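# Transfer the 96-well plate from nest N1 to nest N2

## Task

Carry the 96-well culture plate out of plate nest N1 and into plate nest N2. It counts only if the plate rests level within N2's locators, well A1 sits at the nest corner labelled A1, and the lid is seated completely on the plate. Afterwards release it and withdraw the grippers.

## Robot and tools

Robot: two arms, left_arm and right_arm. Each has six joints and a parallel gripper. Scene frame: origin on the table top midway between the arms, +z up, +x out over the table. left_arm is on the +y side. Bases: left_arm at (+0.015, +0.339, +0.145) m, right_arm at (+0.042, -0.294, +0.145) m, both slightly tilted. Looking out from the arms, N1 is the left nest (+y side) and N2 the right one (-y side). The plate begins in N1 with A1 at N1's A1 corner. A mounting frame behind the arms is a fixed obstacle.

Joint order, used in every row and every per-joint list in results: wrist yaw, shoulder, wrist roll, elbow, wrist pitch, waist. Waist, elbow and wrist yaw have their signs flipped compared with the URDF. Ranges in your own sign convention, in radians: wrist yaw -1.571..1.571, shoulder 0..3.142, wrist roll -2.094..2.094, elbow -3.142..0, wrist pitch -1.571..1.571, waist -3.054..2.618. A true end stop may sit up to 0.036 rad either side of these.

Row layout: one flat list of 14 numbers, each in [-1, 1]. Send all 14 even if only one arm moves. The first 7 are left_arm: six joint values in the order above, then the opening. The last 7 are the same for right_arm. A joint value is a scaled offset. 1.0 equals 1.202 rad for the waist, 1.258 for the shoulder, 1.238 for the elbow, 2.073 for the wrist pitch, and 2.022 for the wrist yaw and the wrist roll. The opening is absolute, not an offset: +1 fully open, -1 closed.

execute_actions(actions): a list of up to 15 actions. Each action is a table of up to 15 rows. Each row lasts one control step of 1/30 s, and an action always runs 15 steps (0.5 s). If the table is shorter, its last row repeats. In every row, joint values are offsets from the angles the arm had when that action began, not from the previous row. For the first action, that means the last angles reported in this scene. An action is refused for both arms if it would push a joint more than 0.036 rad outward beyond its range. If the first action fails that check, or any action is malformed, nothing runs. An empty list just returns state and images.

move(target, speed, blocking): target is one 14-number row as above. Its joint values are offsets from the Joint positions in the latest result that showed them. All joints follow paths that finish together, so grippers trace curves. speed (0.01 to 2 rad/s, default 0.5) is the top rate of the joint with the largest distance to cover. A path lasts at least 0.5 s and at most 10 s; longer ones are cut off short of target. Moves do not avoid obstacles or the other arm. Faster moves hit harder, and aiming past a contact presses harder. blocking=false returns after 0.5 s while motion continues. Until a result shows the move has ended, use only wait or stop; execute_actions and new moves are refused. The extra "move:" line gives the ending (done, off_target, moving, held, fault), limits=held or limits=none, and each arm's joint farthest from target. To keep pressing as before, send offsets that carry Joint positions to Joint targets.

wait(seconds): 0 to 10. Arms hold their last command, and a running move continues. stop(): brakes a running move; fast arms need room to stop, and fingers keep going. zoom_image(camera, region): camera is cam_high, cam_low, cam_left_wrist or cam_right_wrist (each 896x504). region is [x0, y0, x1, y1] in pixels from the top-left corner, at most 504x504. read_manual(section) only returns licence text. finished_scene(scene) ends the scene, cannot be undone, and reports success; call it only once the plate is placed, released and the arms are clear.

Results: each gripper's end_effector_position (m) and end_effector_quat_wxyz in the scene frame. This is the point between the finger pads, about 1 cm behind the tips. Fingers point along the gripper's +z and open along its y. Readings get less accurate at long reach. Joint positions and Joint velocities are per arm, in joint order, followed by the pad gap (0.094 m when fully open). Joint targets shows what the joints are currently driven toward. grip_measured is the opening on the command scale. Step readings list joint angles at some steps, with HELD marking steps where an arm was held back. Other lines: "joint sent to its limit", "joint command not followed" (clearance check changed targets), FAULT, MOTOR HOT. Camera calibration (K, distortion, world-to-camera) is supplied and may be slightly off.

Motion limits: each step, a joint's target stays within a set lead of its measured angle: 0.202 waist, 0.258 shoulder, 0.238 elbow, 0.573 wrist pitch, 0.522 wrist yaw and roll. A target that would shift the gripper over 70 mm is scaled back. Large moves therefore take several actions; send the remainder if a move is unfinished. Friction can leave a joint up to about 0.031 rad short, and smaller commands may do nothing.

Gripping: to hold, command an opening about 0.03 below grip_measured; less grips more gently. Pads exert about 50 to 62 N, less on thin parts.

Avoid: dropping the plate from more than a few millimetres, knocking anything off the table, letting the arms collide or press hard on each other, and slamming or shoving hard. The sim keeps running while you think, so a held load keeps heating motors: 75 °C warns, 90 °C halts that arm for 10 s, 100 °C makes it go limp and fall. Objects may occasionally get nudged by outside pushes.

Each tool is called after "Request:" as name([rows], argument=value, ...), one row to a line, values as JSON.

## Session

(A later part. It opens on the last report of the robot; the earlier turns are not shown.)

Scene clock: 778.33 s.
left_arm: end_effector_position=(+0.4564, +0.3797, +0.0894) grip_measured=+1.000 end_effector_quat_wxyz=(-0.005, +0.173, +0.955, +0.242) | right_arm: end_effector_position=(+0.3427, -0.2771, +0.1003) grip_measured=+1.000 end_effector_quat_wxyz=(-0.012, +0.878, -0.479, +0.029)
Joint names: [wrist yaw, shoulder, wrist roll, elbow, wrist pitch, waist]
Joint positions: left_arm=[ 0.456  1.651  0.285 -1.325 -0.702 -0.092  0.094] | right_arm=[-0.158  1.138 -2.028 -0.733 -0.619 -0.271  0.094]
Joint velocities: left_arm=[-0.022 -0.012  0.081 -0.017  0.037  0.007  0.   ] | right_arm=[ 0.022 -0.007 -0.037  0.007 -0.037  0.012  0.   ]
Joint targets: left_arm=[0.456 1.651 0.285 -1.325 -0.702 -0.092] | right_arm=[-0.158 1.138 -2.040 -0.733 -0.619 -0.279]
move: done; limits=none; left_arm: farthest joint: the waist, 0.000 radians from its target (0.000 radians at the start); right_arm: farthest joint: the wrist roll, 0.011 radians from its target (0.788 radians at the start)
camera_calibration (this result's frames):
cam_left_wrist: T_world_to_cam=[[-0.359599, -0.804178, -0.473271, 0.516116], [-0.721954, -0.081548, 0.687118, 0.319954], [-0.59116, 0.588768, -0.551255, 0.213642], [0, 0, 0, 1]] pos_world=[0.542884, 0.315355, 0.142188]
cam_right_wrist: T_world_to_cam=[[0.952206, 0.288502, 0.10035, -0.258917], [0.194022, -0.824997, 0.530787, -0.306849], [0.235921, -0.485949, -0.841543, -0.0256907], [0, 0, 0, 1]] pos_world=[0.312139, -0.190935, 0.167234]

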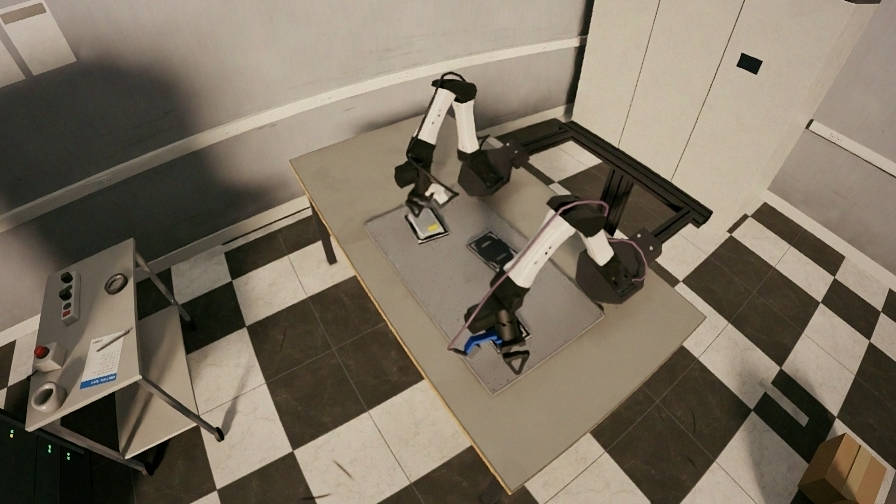

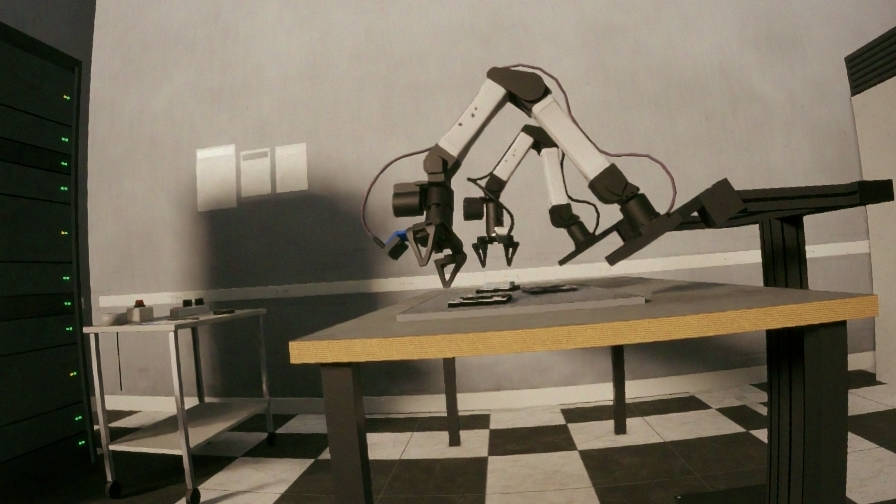

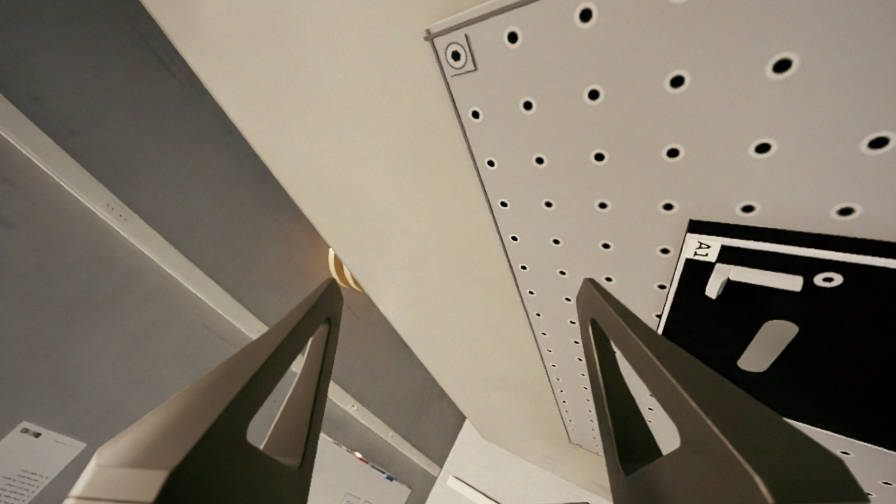

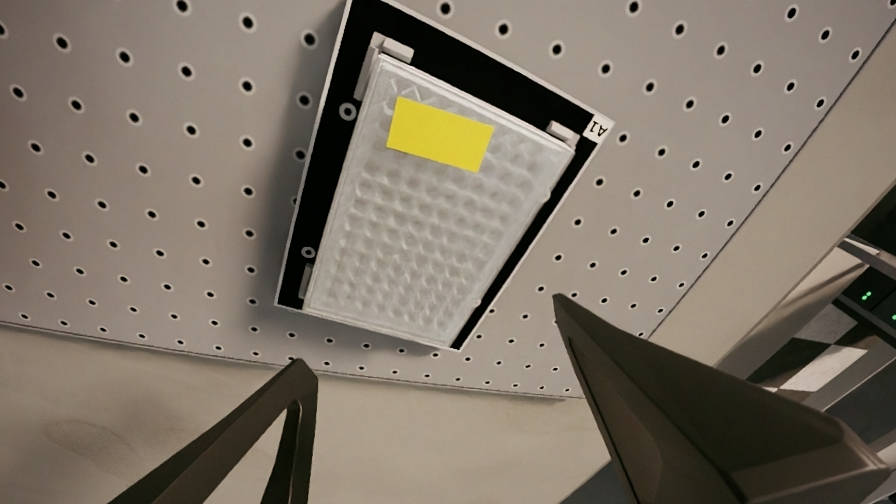

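Request:
execute_actions(actions=[])

Scene clock: 789.87 s.
left_arm: end_effector_position=(+0.4564, +0.3797, +0.0894) grip_measured=+1.000 end_effector_quat_wxyz=(-0.005, +0.173, +0.955, +0.242) | right_arm: end_effector_position=(+0.3427, -0.2771, +0.1003) grip_measured=+1.000 end_effector_quat_wxyz=(-0.012, +0.878, -0.478, +0.029)
Joint names: [wrist yaw, shoulder, wrist roll, elbow, wrist pitch, waist]
Joint positions: left_arm=[ 0.456  1.651  0.285 -1.325 -0.702 -0.092  0.094] | right_arm=[-0.158  1.138 -2.029 -0.733 -0.619 -0.271  0.094]
Joint velocities: left_arm=[-0.022 -0.002 -0.037 -0.012 -0.066  0.002  0.   ] | right_arm=[-0.007 -0.002 -0.022 -0.007 -0.022 -0.002  0.   ]
Joint targets: left_arm=[0.456 1.651 0.285 -1.325 -0.702 -0.092] | right_arm=[-0.158 1.138 -2.040 -0.733 -0.619 -0.279]
camera_calibration (this result's frames):
cam_left_wrist: T_world_to_cam=[[-0.359599, -0.804178, -0.473271, 0.516116], [-0.721954, -0.081548, 0.687118, 0.319954], [-0.59116, 0.588768, -0.551255, 0.213642], [0, 0, 0, 1]] pos_world=[0.542884, 0.315355, 0.142188]
cam_right_wrist: T_world_to_cam=[[0.951987, 0.289232, 0.100331, -0.258638], [0.194653, -0.824824, 0.530825, -0.307021], [0.236287, -0.485809, -0.841521, -0.0257794], [0, 0, 0, 1]] pos_world=[0.312074, -0.190956, 0.16723]

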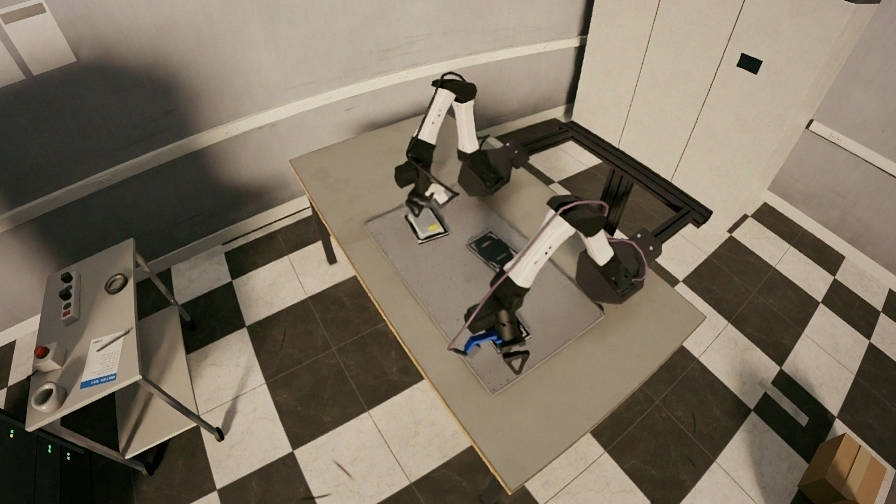

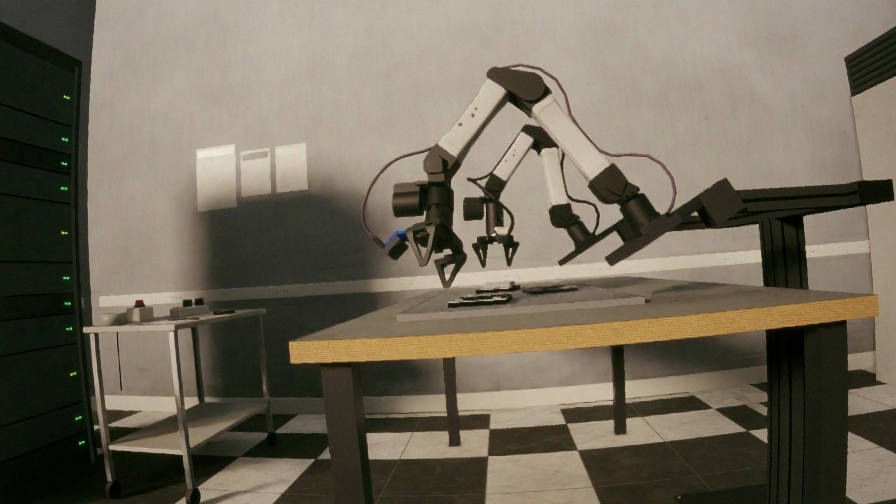

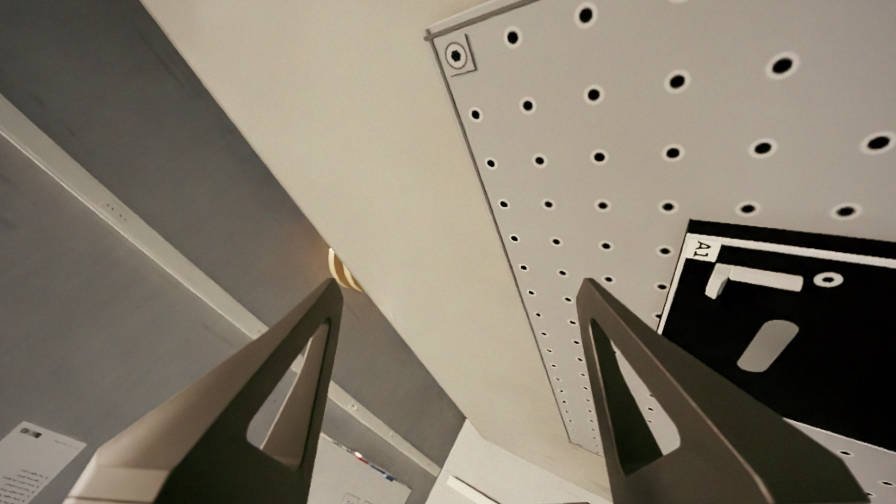

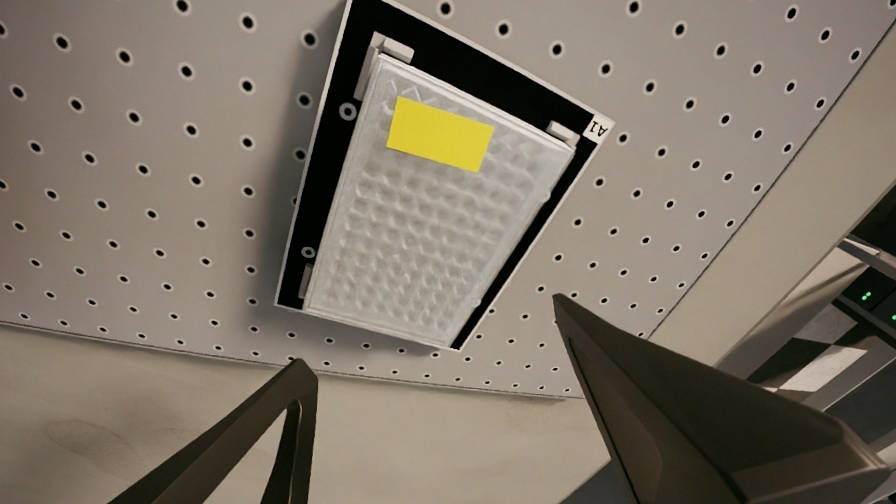

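Request:
finished_scene(scene=1)

The scene is finished: the task was done.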